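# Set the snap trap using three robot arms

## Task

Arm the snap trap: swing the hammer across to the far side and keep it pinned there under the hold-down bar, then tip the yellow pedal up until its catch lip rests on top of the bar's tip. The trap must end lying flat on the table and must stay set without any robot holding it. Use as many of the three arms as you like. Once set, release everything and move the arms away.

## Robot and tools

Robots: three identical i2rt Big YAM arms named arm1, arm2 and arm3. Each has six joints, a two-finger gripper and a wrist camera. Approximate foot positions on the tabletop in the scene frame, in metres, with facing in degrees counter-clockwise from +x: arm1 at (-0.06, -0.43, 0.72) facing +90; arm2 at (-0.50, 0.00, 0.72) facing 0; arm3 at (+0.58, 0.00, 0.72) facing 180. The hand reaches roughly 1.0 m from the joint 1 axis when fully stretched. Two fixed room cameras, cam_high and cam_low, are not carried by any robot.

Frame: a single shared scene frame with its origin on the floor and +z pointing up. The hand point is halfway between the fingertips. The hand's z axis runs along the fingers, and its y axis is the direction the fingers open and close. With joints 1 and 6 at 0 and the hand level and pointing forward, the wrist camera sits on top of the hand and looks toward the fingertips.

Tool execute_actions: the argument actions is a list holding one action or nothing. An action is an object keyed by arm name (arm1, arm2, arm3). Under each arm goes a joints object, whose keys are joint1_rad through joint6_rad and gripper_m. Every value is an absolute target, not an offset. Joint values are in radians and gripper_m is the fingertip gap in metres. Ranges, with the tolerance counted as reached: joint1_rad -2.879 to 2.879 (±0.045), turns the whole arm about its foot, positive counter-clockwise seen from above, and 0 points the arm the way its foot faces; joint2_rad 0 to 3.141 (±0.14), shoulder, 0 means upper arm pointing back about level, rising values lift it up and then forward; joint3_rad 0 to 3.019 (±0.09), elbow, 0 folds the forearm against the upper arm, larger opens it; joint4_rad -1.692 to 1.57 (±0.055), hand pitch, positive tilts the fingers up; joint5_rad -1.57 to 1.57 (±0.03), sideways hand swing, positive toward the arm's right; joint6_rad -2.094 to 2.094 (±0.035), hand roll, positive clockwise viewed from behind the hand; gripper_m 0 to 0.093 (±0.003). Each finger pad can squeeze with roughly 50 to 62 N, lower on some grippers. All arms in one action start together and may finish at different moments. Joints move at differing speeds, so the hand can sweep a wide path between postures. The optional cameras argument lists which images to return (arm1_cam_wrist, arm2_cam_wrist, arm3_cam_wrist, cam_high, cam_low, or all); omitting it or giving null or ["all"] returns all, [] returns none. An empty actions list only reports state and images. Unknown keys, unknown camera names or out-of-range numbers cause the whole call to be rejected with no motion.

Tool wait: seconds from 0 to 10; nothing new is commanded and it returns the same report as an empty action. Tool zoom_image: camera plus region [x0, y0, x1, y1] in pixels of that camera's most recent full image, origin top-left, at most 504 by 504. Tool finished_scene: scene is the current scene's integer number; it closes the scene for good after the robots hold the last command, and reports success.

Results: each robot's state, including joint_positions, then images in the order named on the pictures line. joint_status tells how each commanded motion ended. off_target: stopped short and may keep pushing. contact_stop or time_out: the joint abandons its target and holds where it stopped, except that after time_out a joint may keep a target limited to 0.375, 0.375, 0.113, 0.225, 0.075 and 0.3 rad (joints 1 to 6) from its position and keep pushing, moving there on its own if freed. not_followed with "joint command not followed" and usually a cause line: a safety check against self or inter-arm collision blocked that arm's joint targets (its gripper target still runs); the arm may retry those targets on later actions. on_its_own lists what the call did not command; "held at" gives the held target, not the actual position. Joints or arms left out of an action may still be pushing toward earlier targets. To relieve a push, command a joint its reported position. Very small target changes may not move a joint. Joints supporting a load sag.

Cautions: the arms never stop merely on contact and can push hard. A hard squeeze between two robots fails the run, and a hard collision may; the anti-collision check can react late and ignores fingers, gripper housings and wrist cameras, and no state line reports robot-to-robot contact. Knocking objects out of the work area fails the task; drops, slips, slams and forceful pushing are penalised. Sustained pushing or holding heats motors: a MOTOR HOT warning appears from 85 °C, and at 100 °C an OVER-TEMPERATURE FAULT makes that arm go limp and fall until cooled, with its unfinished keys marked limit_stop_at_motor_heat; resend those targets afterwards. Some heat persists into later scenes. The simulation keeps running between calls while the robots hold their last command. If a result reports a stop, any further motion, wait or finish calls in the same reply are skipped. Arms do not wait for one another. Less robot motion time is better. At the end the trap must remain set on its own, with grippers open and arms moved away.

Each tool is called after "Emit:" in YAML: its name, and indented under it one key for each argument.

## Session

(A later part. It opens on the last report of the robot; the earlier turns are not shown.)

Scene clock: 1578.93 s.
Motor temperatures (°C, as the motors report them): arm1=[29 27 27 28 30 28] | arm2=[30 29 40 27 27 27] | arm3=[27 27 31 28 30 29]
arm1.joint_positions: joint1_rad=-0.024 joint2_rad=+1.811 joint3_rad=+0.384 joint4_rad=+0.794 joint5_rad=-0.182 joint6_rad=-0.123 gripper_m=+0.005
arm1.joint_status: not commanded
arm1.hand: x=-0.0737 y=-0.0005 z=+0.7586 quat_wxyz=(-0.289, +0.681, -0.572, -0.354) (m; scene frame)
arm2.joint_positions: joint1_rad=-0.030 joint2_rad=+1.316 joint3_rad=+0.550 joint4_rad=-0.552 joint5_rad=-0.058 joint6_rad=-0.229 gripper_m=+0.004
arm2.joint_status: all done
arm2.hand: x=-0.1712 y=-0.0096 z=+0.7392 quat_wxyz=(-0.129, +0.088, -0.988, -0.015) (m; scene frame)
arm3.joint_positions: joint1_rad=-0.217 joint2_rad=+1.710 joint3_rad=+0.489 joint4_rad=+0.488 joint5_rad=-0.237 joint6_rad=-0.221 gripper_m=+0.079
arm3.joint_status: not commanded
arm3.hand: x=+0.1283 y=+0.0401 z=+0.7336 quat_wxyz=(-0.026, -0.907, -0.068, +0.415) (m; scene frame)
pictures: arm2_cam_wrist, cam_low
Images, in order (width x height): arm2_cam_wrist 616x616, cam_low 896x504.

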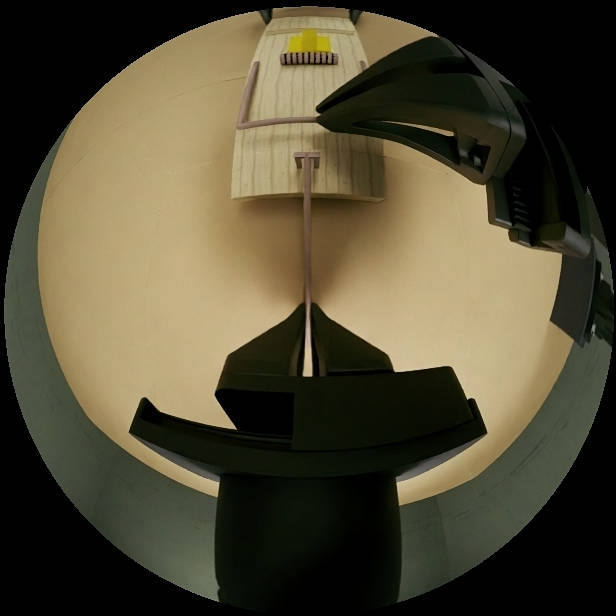

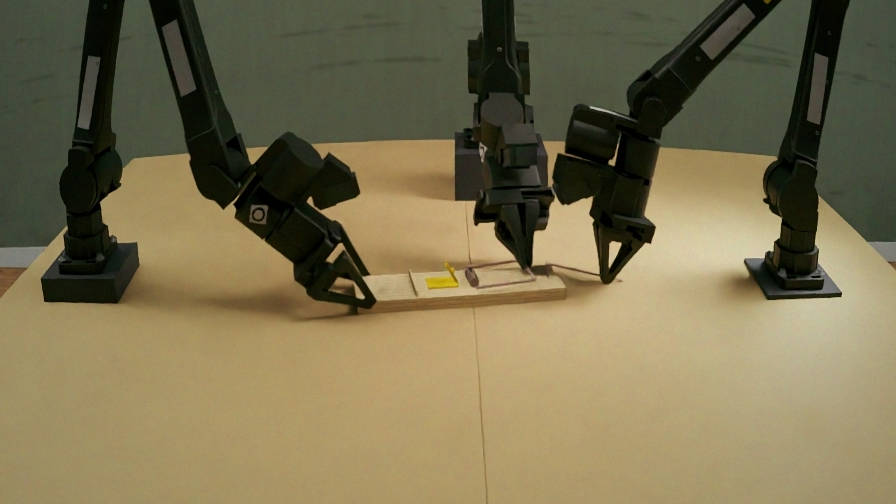

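Emit:
execute_actions:
  actions:
    - {"arm2": {"joints": {"joint1_rad": -0.048, "joint2_rad": 1.251, "joint3_rad": 0.548, "joint4_rad": -0.7, "joint5_rad": -0.048, "joint6_rad": -0.245}}}
  cameras: ["cam_low", "arm2_cam_wrist"]

Emit:
zoom_image:
  camera: "cam_low"
  region: [585, 230, 655, 290]

Scene clock: 1609.53 s.
Motor temperatures (°C, as the motors report them): arm1=[29 27 27 28 30 28] | arm2=[30 29 40 27 27 27] | arm3=[27 27 31 28 30 29]
arm1.joint_positions: joint1_rad=-0.024 joint2_rad=+1.811 joint3_rad=+0.384 joint4_rad=+0.794 joint5_rad=-0.182 joint6_rad=-0.123 gripper_m=+0.005
arm1.joint_status: not commanded
arm1.hand: x=-0.0737 y=-0.0005 z=+0.7586 quat_wxyz=(-0.289, +0.681, -0.572, -0.354) (m; scene frame)
arm2.joint_positions: joint1_rad=-0.038 joint2_rad=+1.252 joint3_rad=+0.550 joint4_rad=-0.679 joint5_rad=-0.050 joint6_rad=-0.232 gripper_m=+0.004
arm2.joint_status: all done
arm2.hand: x=-0.1946 y=-0.0123 z=+0.7512 quat_wxyz=(-0.097, +0.084, -0.992, -0.015) (m; scene frame)
arm3.joint_positions: joint1_rad=-0.217 joint2_rad=+1.710 joint3_rad=+0.489 joint4_rad=+0.488 joint5_rad=-0.237 joint6_rad=-0.221 gripper_m=+0.079
arm3.joint_status: not commanded
arm3.hand: x=+0.1283 y=+0.0401 z=+0.7336 quat_wxyz=(-0.026, -0.907, -0.068, +0.415) (m; scene frame)
pictures: arm2_cam_wrist, cam_low
Images, in order (width x height): arm2_cam_wrist 616x616, cam_low 896x504.

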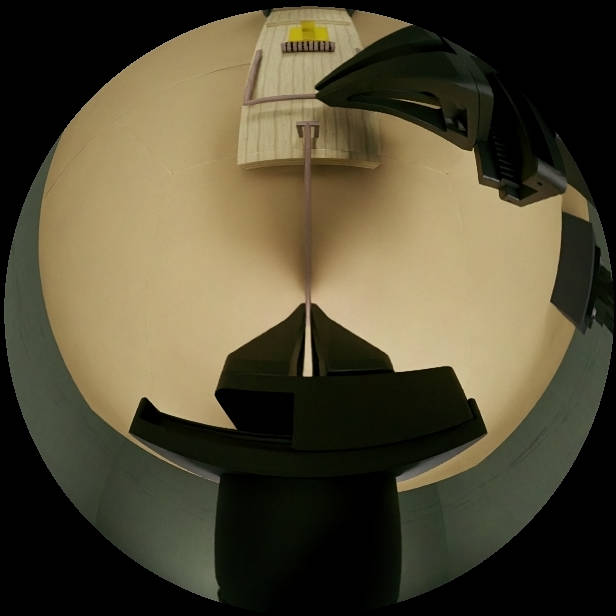

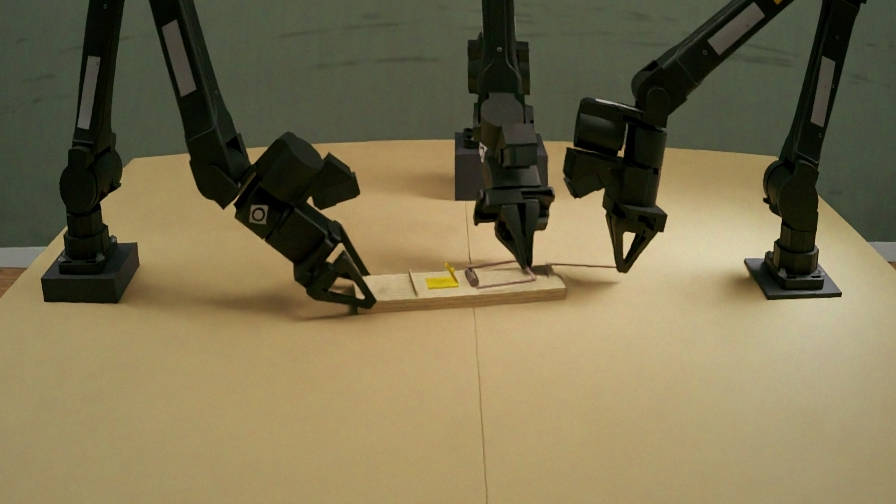

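Region (585, 230, 655, 290) of cam_low's 896x504 image, scaled by 7.200, with more detail than that image has; it fills the top 432 rows of this view, and the rest is white.

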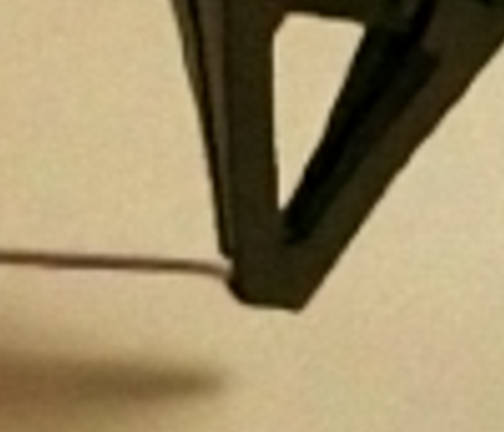

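Emit:
execute_actions:
  actions:
    - {"arm2": {"joints": {"joint1_rad": -0.063, "joint2_rad": 0.985, "joint4_rad": -0.69, "joint5_rad": -0.119, "gripper_m": 0.0015}}}
  cameras: ["cam_low", "arm2_cam_wrist"]

Emit:
zoom_image:
  camera: "cam_low"
  region: [520, 150, 680, 290]

Scene clock: 1654.10 s.
Motor temperatures (°C, as the motors report them): arm1=[29 27 27 28 30 28] | arm2=[30 29 38 27 27 27] | arm3=[27 27 30 28 30 29]
arm1.joint_positions: joint1_rad=-0.024 joint2_rad=+1.811 joint3_rad=+0.384 joint4_rad=+0.794 joint5_rad=-0.182 joint6_rad=-0.123 gripper_m=+0.005
arm1.joint_status: not commanded
arm1.hand: x=-0.0737 y=-0.0005 z=+0.7586 quat_wxyz=(-0.289, +0.681, -0.572, -0.354) (m; scene frame)
arm2.joint_positions: joint1_rad=-0.063 joint2_rad=+0.991 joint3_rad=+0.535 joint4_rad=-0.678 joint5_rad=-0.116 joint6_rad=-0.233 gripper_m=+0.002
arm2.joint_status: all done
arm2.hand: x=-0.1819 y=-0.0101 z=+0.8223 quat_wxyz=(-0.223, +0.081, -0.971, -0.025) (m; scene frame)
arm3.joint_positions: joint1_rad=-0.217 joint2_rad=+1.710 joint3_rad=+0.489 joint4_rad=+0.488 joint5_rad=-0.237 joint6_rad=-0.218 gripper_m=+0.079
arm3.joint_status: not commanded
arm3.hand: x=+0.1283 y=+0.0400 z=+0.7336 quat_wxyz=(-0.027, -0.907, -0.067, +0.415) (m; scene frame)
pictures: arm2_cam_wrist, cam_low
Images, in order (width x height): arm2_cam_wrist 616x616, cam_low 896x504.

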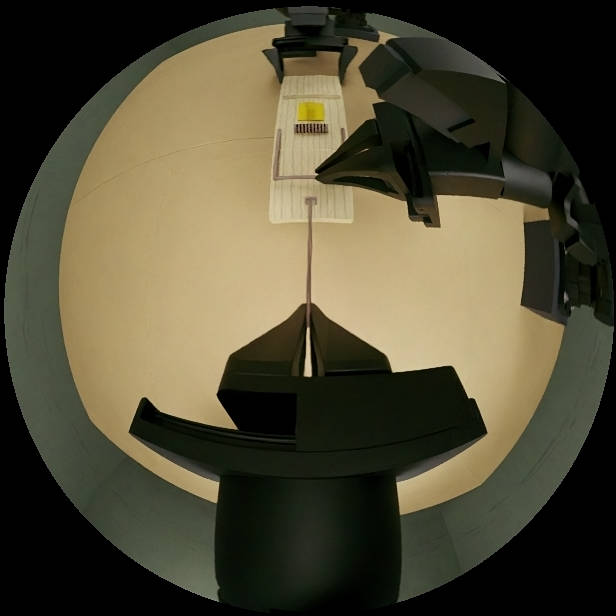

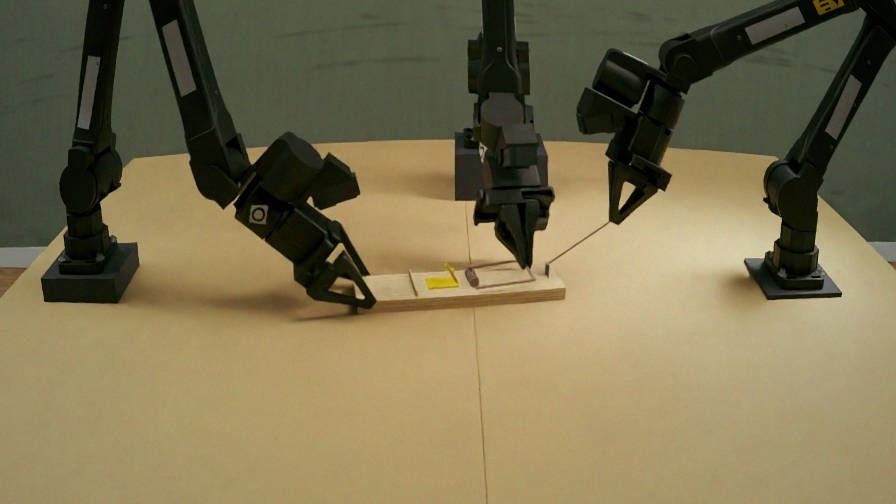

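Region (520, 150, 680, 290) of cam_low's 896x504 image, scaled by 3.150, with more detail than that image has; it fills the top 441 rows of this view, and the rest is white.

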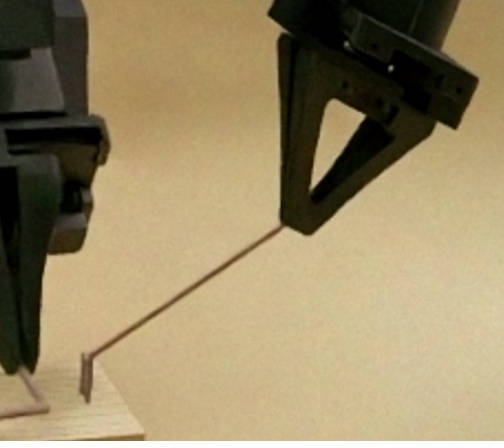

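Emit:
execute_actions:
  actions:
    - {"arm2": {"joints": {"joint1_rad": 0.013, "joint2_rad": 1.222, "joint3_rad": 0.871, "joint4_rad": -0.872, "joint5_rad": -0.064, "joint6_rad": -0.174}}, "arm3": {"joints": {"gripper_m": 0.09}}}
  cameras: ["cam_low", "arm2_cam_wrist", "cam_high"]

Emit:
zoom_image:
  camera: "cam_low"
  region: [420, 60, 680, 320]

Scene clock: 1677.13 s.
Motor temperatures (°C, as the motors report them): arm1=[29 27 27 28 30 28] | arm2=[30 29 40 27 27 27] | arm3=[27 27 30 28 30 29]
arm1.joint_positions: joint1_rad=-0.029 joint2_rad=+1.812 joint3_rad=+0.384 joint4_rad=+0.796 joint5_rad=-0.178 joint6_rad=-0.123 gripper_m=+0.005
arm1.joint_status: not commanded
arm1.hand: x=-0.0709 y=-0.0005 z=+0.7583 quat_wxyz=(-0.291, +0.679, -0.575, -0.352) (m; scene frame)
arm2.joint_positions: joint1_rad=+0.004 joint2_rad=+1.197 joint3_rad=+0.837 joint4_rad=-0.886 joint5_rad=-0.059 joint6_rad=-0.188 gripper_m=+0.002
arm2.joint_status: all done
arm2.hand: x=-0.1172 y=-0.0005 z=+0.8684 quat_wxyz=(-0.164, +0.085, -0.983, -0.016) (m; scene frame)
arm3.joint_positions: joint1_rad=-0.220 joint2_rad=+1.715 joint3_rad=+0.482 joint4_rad=+0.485 joint5_rad=-0.218 joint6_rad=-0.193 gripper_m=+0.090
arm3.joint_status: all done
arm3.hand: x=+0.1331 y=+0.0436 z=+0.7285 quat_wxyz=(-0.024, -0.912, -0.050, +0.407) (m; scene frame)
pictures: arm2_cam_wrist, cam_high, cam_low
Images, in order (width x height): arm2_cam_wrist 616x616, cam_high 896x504, cam_low 896x504.

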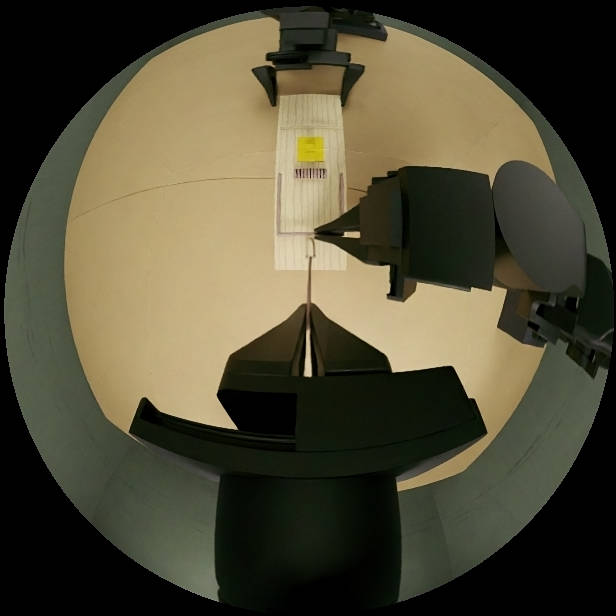

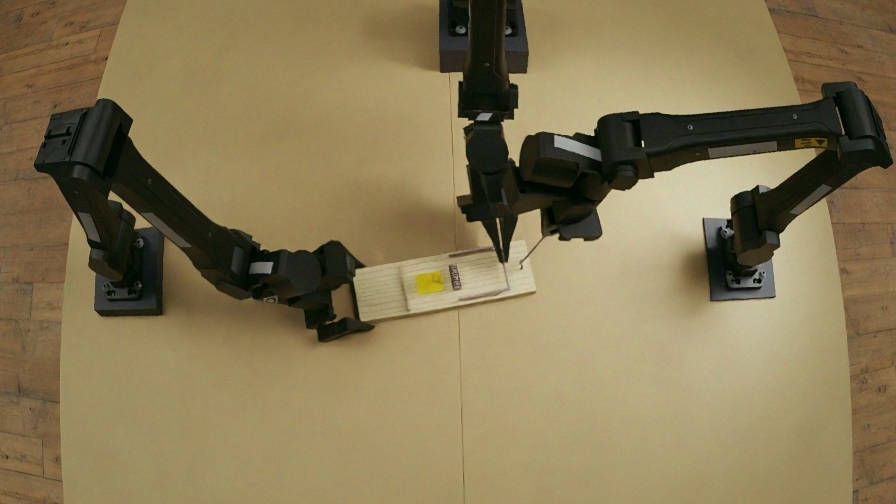

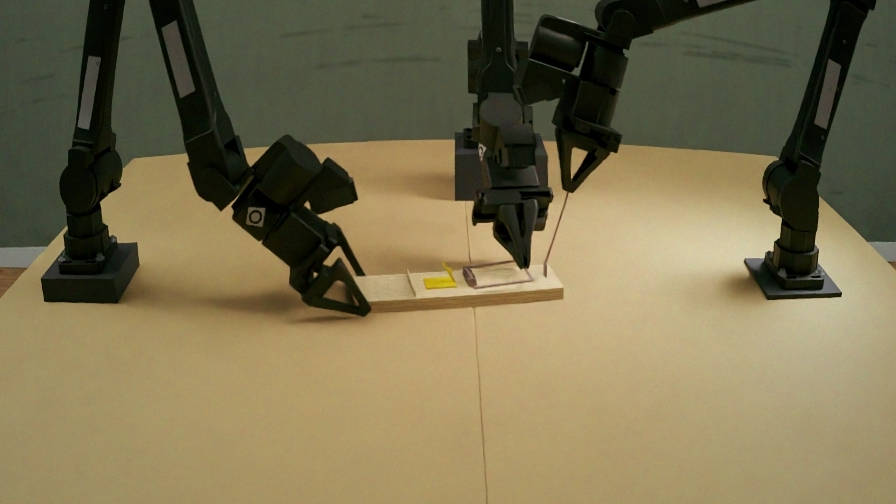

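Region (420, 60, 680, 320) of cam_low's 896x504 image, scaled by 1.938, with more detail than that image has.

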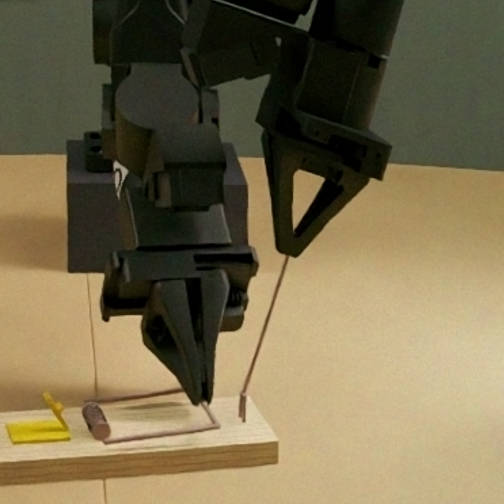

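Emit:
execute_actions:
  actions: []

Scene clock: 1702.57 s.
Motor temperatures (°C, as the motors report them): arm1=[29 27 27 28 30 28] | arm2=[30 29 42 27 27 27] | arm3=[27 27 30 28 29 29]
arm1.joint_positions: joint1_rad=-0.029 joint2_rad=+1.812 joint3_rad=+0.384 joint4_rad=+0.796 joint5_rad=-0.178 joint6_rad=-0.123 gripper_m=+0.005
arm1.joint_status: not commanded
arm1.hand: x=-0.0709 y=-0.0005 z=+0.7583 quat_wxyz=(-0.291, +0.679, -0.575, -0.352) (m; scene frame)
arm2.joint_positions: joint1_rad=+0.004 joint2_rad=+1.197 joint3_rad=+0.837 joint4_rad=-0.886 joint5_rad=-0.059 joint6_rad=-0.188 gripper_m=+0.002
arm2.joint_status: all done
arm2.hand: x=-0.1172 y=-0.0005 z=+0.8684 quat_wxyz=(-0.164, +0.085, -0.983, -0.016) (m; scene frame)
arm3.joint_positions: joint1_rad=-0.220 joint2_rad=+1.715 joint3_rad=+0.482 joint4_rad=+0.485 joint5_rad=-0.218 joint6_rad=-0.193 gripper_m=+0.090
arm3.joint_status: all done
arm3.hand: x=+0.1331 y=+0.0436 z=+0.7285 quat_wxyz=(-0.024, -0.912, -0.050, +0.407) (m; scene frame)
pictures: arm1_cam_wrist, arm2_cam_wrist, arm3_cam_wrist, cam_high, cam_low
Images, in order (width x height): arm1_cam_wrist 616x616, arm2_cam_wrist 616x616, arm3_cam_wrist 616x616, cam_high 896x504, cam_low 896x504.

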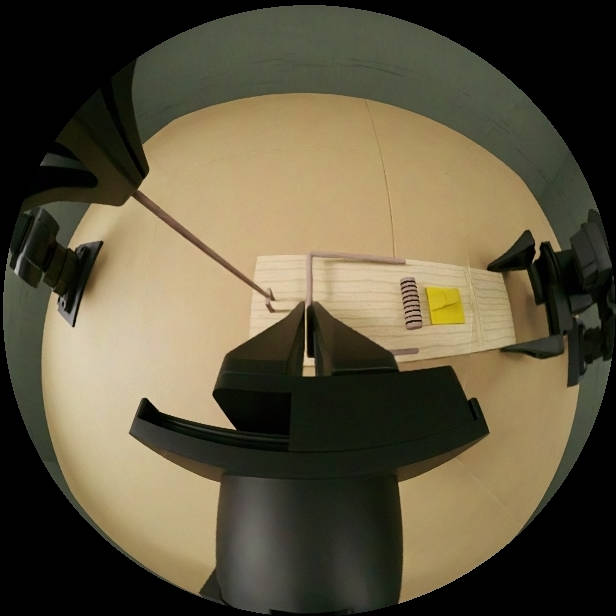

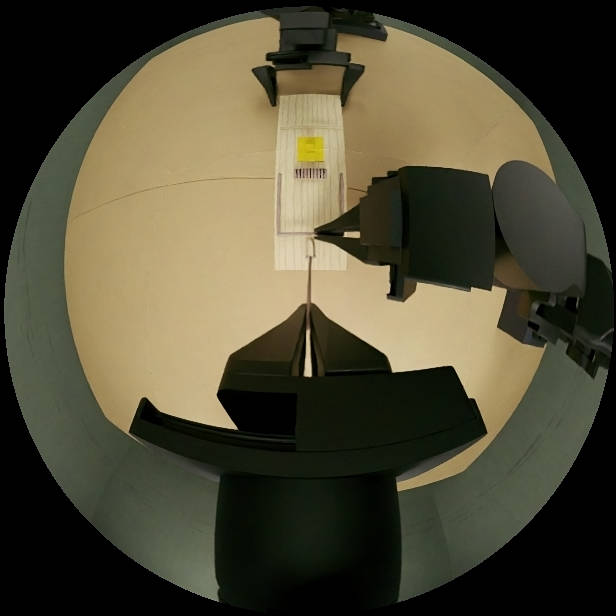

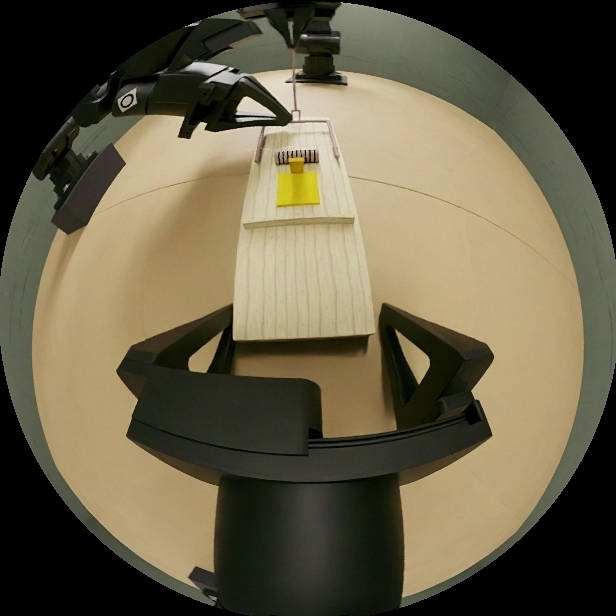

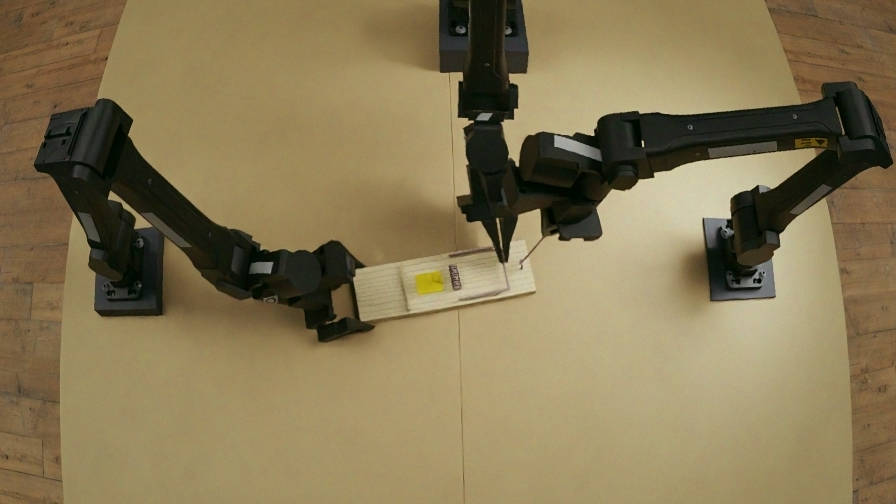

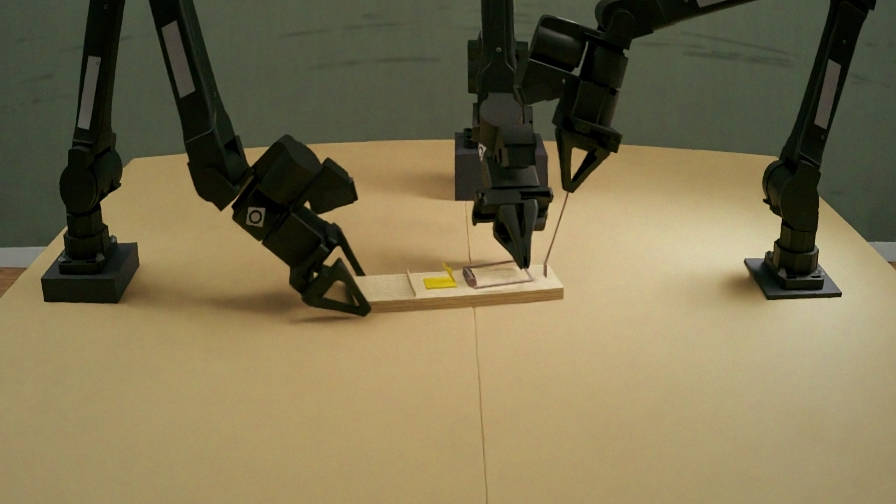

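Emit:
execute_actions:
  actions:
    - {"arm2":{"joints":{"joint1_rad":0.070,"joint2_rad":1.681,"joint3_rad":1.352,"joint4_rad":-1.306,"joint5_rad":0.015,"joint6_rad":-0.127}},"arm3":{"joints":{"gripper_m":0.076}}}

Scene clock: 1775.03 s.
Motor temperatures (°C, as the motors report them): arm1=[29 27 27 28 30 28] | arm2=[30 29 44 27 27 27] | arm3=[27 27 30 28 28 28]
arm1.joint_positions: joint1_rad=-0.029 joint2_rad=+1.812 joint3_rad=+0.384 joint4_rad=+0.796 joint5_rad=-0.178 joint6_rad=-0.123 gripper_m=+0.005
arm1.joint_status: not commanded
arm1.hand: x=-0.0710 y=-0.0005 z=+0.7583 quat_wxyz=(-0.291, +0.679, -0.575, -0.352) (m; scene frame)
arm2.joint_positions: joint1_rad=+0.066 joint2_rad=+1.649 joint3_rad=+1.314 joint4_rad=-1.298 joint5_rad=+0.016 joint6_rad=-0.144 gripper_m=+0.002
arm2.joint_status: all done
arm2.hand: x=-0.0355 y=+0.0134 z=+0.8600 quat_wxyz=(+0.031, +0.091, -0.995, +0.002) (m; scene frame)
arm3.joint_positions: joint1_rad=-0.220 joint2_rad=+1.715 joint3_rad=+0.482 joint4_rad=+0.485 joint5_rad=-0.219 joint6_rad=-0.195 gripper_m=+0.079
arm3.joint_status: gripper_m off_target (ended at +0.079, target +0.076)
arm3.hand: x=+0.1331 y=+0.0434 z=+0.7285 quat_wxyz=(-0.025, -0.911, -0.051, +0.408) (m; scene frame)
pictures: arm1_cam_wrist, arm2_cam_wrist, arm3_cam_wrist, cam_high, cam_low
Images, in order (width x height): arm1_cam_wrist 616x616, arm2_cam_wrist 616x616, arm3_cam_wrist 616x616, cam_high 896x504, cam_low 896x504.

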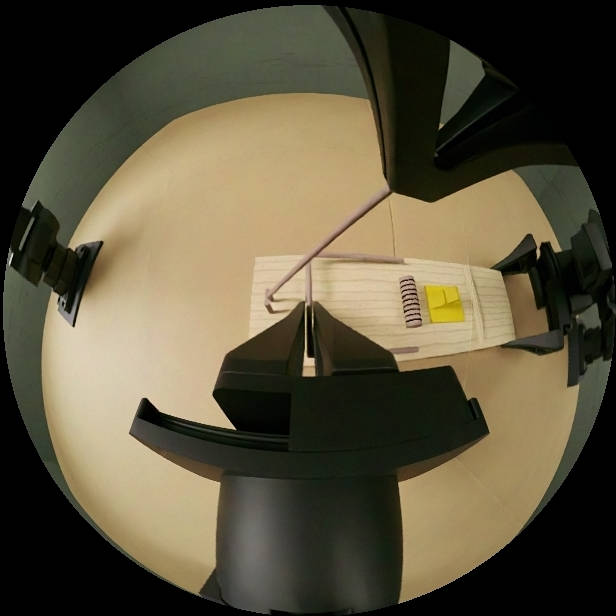

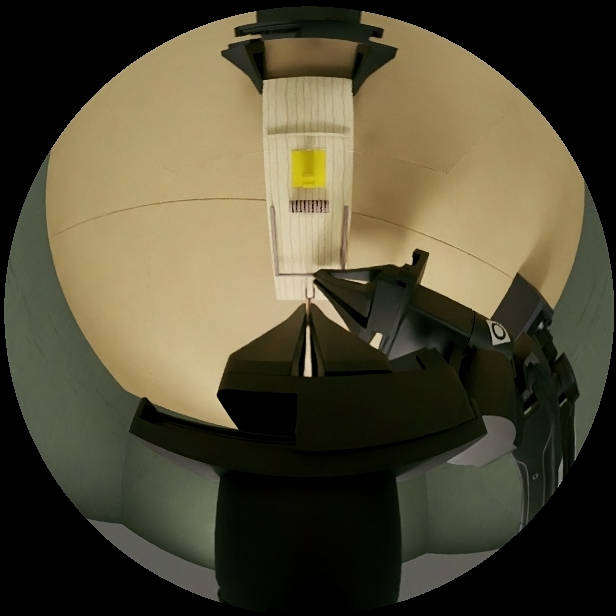

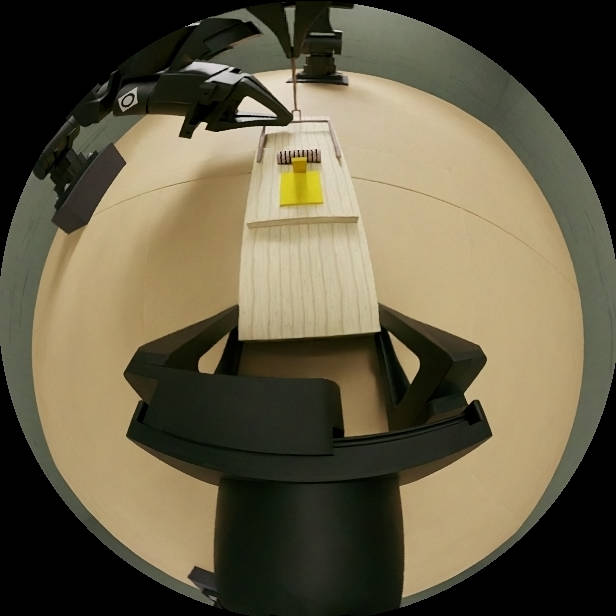

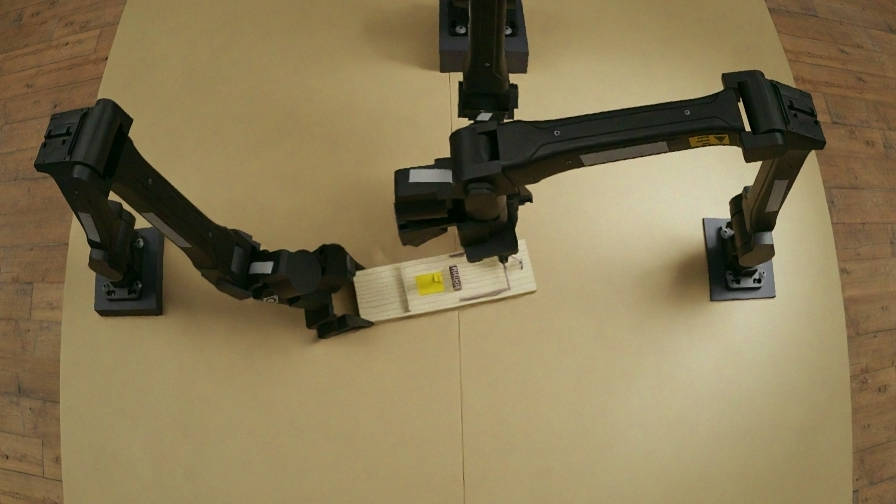

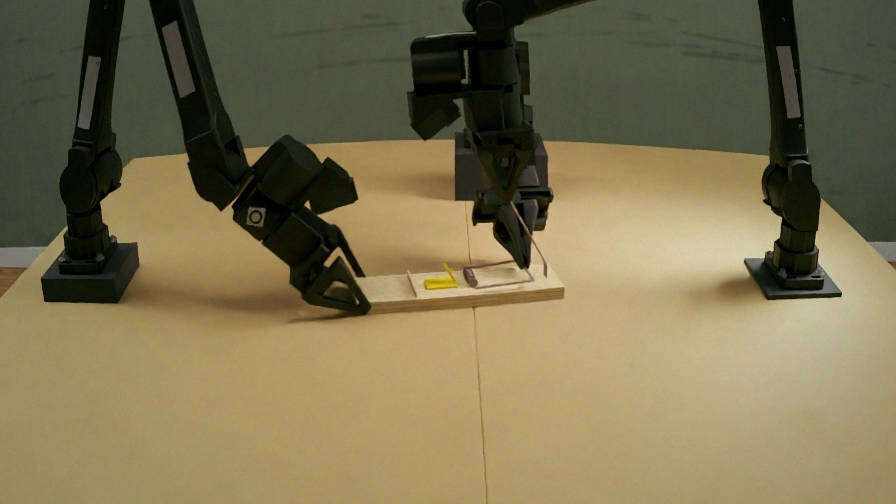

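Emit:
zoom_image:
  camera: "arm1_cam_wrist"
  region: [320, 120, 470, 240]

Emit:
zoom_image:
  camera: "cam_low"
  region: [400, 100, 600, 310]

Emit:
zoom_image:
  camera: "arm2_cam_wrist"
  region: [270, 270, 350, 380]

Region (320, 120, 470, 240) of arm1_cam_wrist's 616x616 image, scaled by 3.360, with more detail than that image has; it fills the top 403 rows of this view, and the rest is white.

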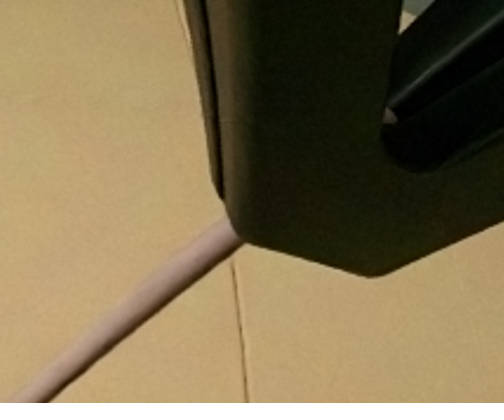

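Region (400, 100, 600, 310) of cam_low's 896x504 image, scaled by 2.400, with more detail than that image has; it fills the left 480 columns of this view, and the rest is white.

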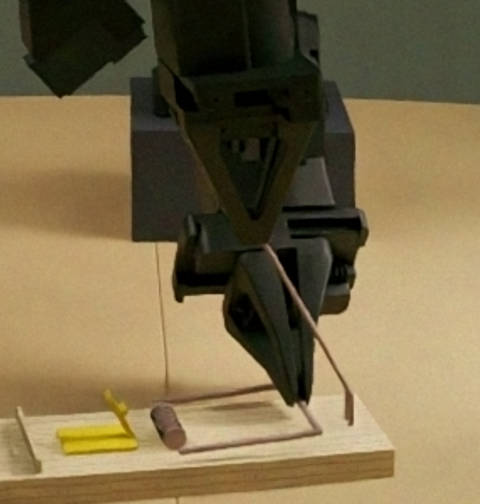

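Region (270, 270, 350, 380) of arm2_cam_wrist's 616x616 image, scaled by 4.582, with more detail than that image has; it fills the left 367 columns of this view, and the rest is white.

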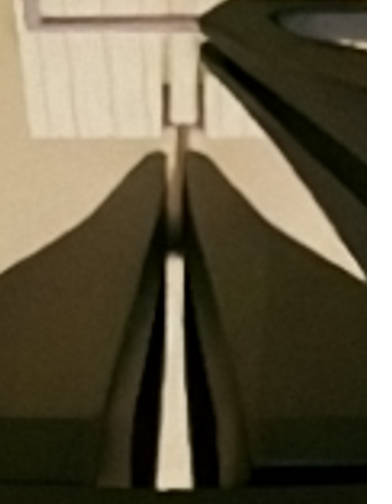

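Emit:
zoom_image:
  camera: "cam_high"
  region: [380, 100, 580, 310]

Emit:
zoom_image:
  camera: "arm3_cam_wrist"
  region: [150, 0, 400, 200]

Region (380, 100, 580, 310) of cam_high's 896x504 image, scaled by 2.400, with more detail than that image has; it fills the left 480 columns of this view, and the rest is white.

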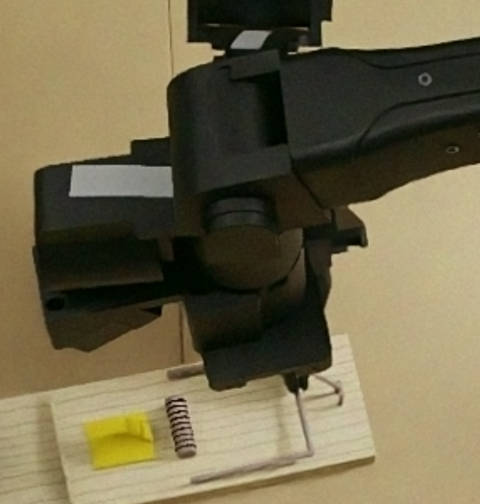

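Region (150, 0, 400, 200) of arm3_cam_wrist's 616x616 image, scaled by 2.016, with more detail than that image has; it fills the top 403 rows of this view, and the rest is white.

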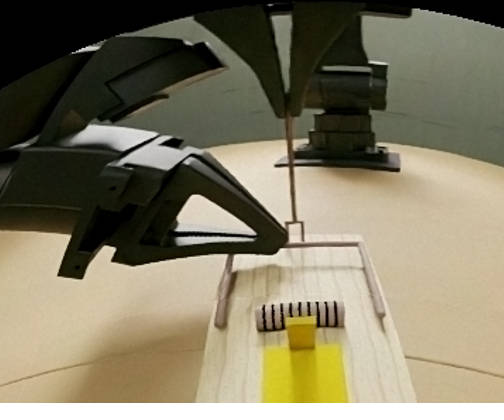

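Emit:
execute_actions:
  actions:
    - {"arm2":{"joints":{"joint1_rad":0.086,"joint2_rad":1.892,"joint3_rad":1.596,"joint4_rad":-1.625,"joint5_rad":0.052,"joint6_rad":-0.095,"gripper_m":0.0028}},"arm3":{"joints":{"gripper_m":0.091}}}

Scene clock: 1896.10 s.
Motor temperatures (°C, as the motors report them): arm1=[29 27 27 28 30 28] | arm2=[30 30 45 27 27 27] | arm3=[27 27 30 28 28 28]
arm1.joint_positions: joint1_rad=-0.029 joint2_rad=+1.813 joint3_rad=+0.384 joint4_rad=+0.796 joint5_rad=-0.179 joint6_rad=-0.123 gripper_m=+0.005
arm1.joint_status: not commanded
arm1.hand: x=-0.0710 y=-0.0006 z=+0.7580 quat_wxyz=(-0.290, +0.679, -0.575, -0.352) (m; scene frame)
arm2.joint_positions: joint1_rad=+0.082 joint2_rad=+1.869 joint3_rad=+1.556 joint4_rad=-1.611 joint5_rad=+0.048 joint6_rad=-0.111 gripper_m=+0.003
arm2.joint_status: all done
arm2.hand: x=-0.0237 y=+0.0159 z=+0.8522 quat_wxyz=(+0.176, +0.086, -0.980, +0.014) (m; scene frame)
arm3.joint_positions: joint1_rad=-0.222 joint2_rad=+1.715 joint3_rad=+0.482 joint4_rad=+0.485 joint5_rad=-0.214 joint6_rad=-0.189 gripper_m=+0.091
arm3.joint_status: all done
arm3.hand: x=+0.1332 y=+0.0452 z=+0.7284 quat_wxyz=(-0.023, -0.912, -0.046, +0.407) (m; scene frame)
pictures: arm1_cam_wrist, arm2_cam_wrist, arm3_cam_wrist, cam_high, cam_low
Images, in order (width x height): arm1_cam_wrist 616x616, arm2_cam_wrist 616x616, arm3_cam_wrist 616x616, cam_high 896x504, cam_low 896x504.

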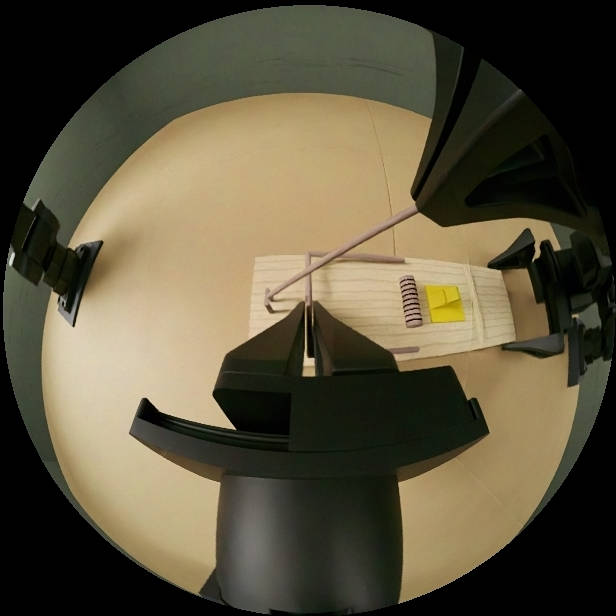

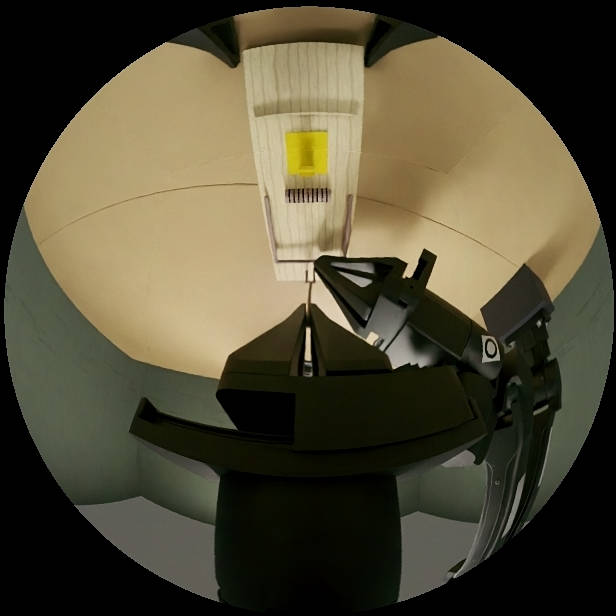

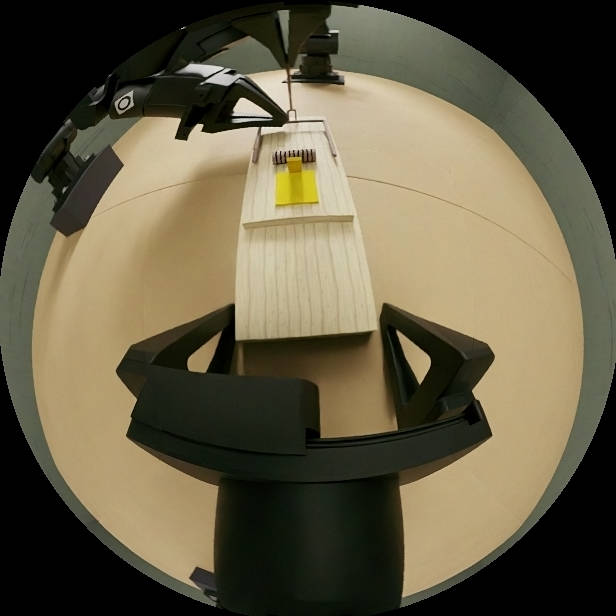

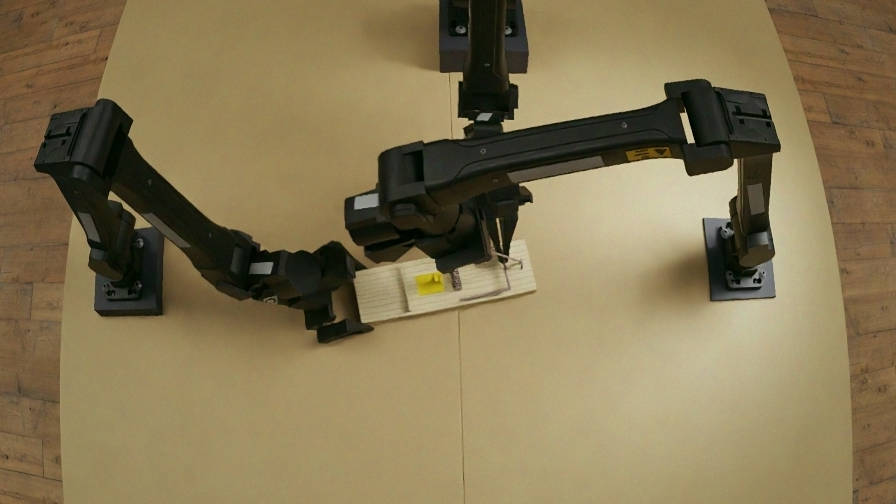

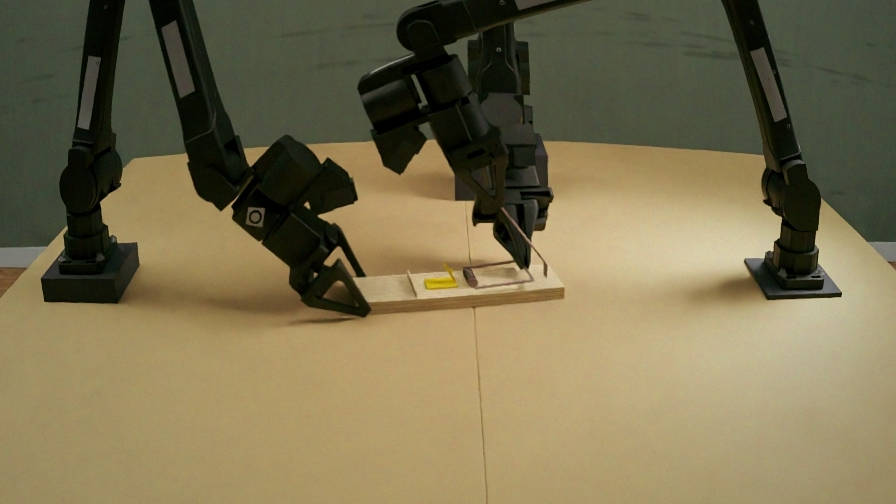

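Emit:
zoom_image:
  camera: "cam_low"
  region: [400, 100, 600, 310]

Emit:
zoom_image:
  camera: "arm1_cam_wrist"
  region: [370, 130, 520, 250]

Emit:
zoom_image:
  camera: "arm2_cam_wrist"
  region: [270, 270, 350, 380]

Region (400, 100, 600, 310) of cam_low's 896x504 image, scaled by 2.400, with more detail than that image has; it fills the left 480 columns of this view, and the rest is white.

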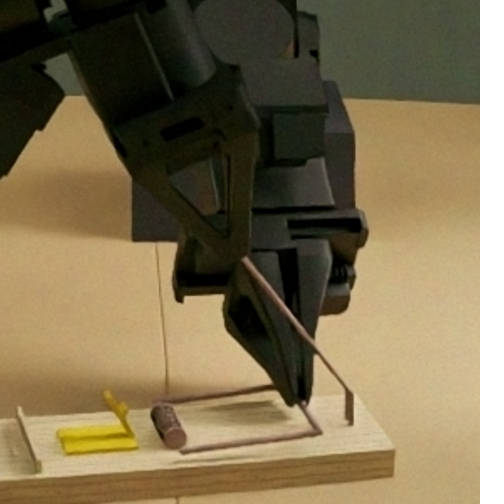

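Region (370, 130, 520, 250) of arm1_cam_wrist's 616x616 image, scaled by 3.360, with more detail than that image has; it fills the top 403 rows of this view, and the rest is white.

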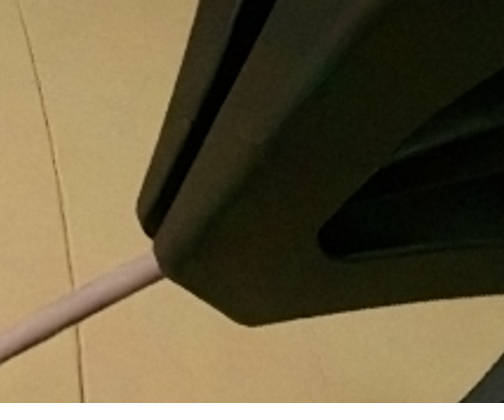

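Region (270, 270, 350, 380) of arm2_cam_wrist's 616x616 image, scaled by 4.582, with more detail than that image has; it fills the left 367 columns of this view, and the rest is white.

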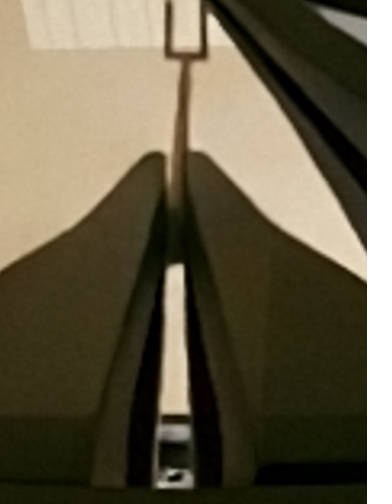

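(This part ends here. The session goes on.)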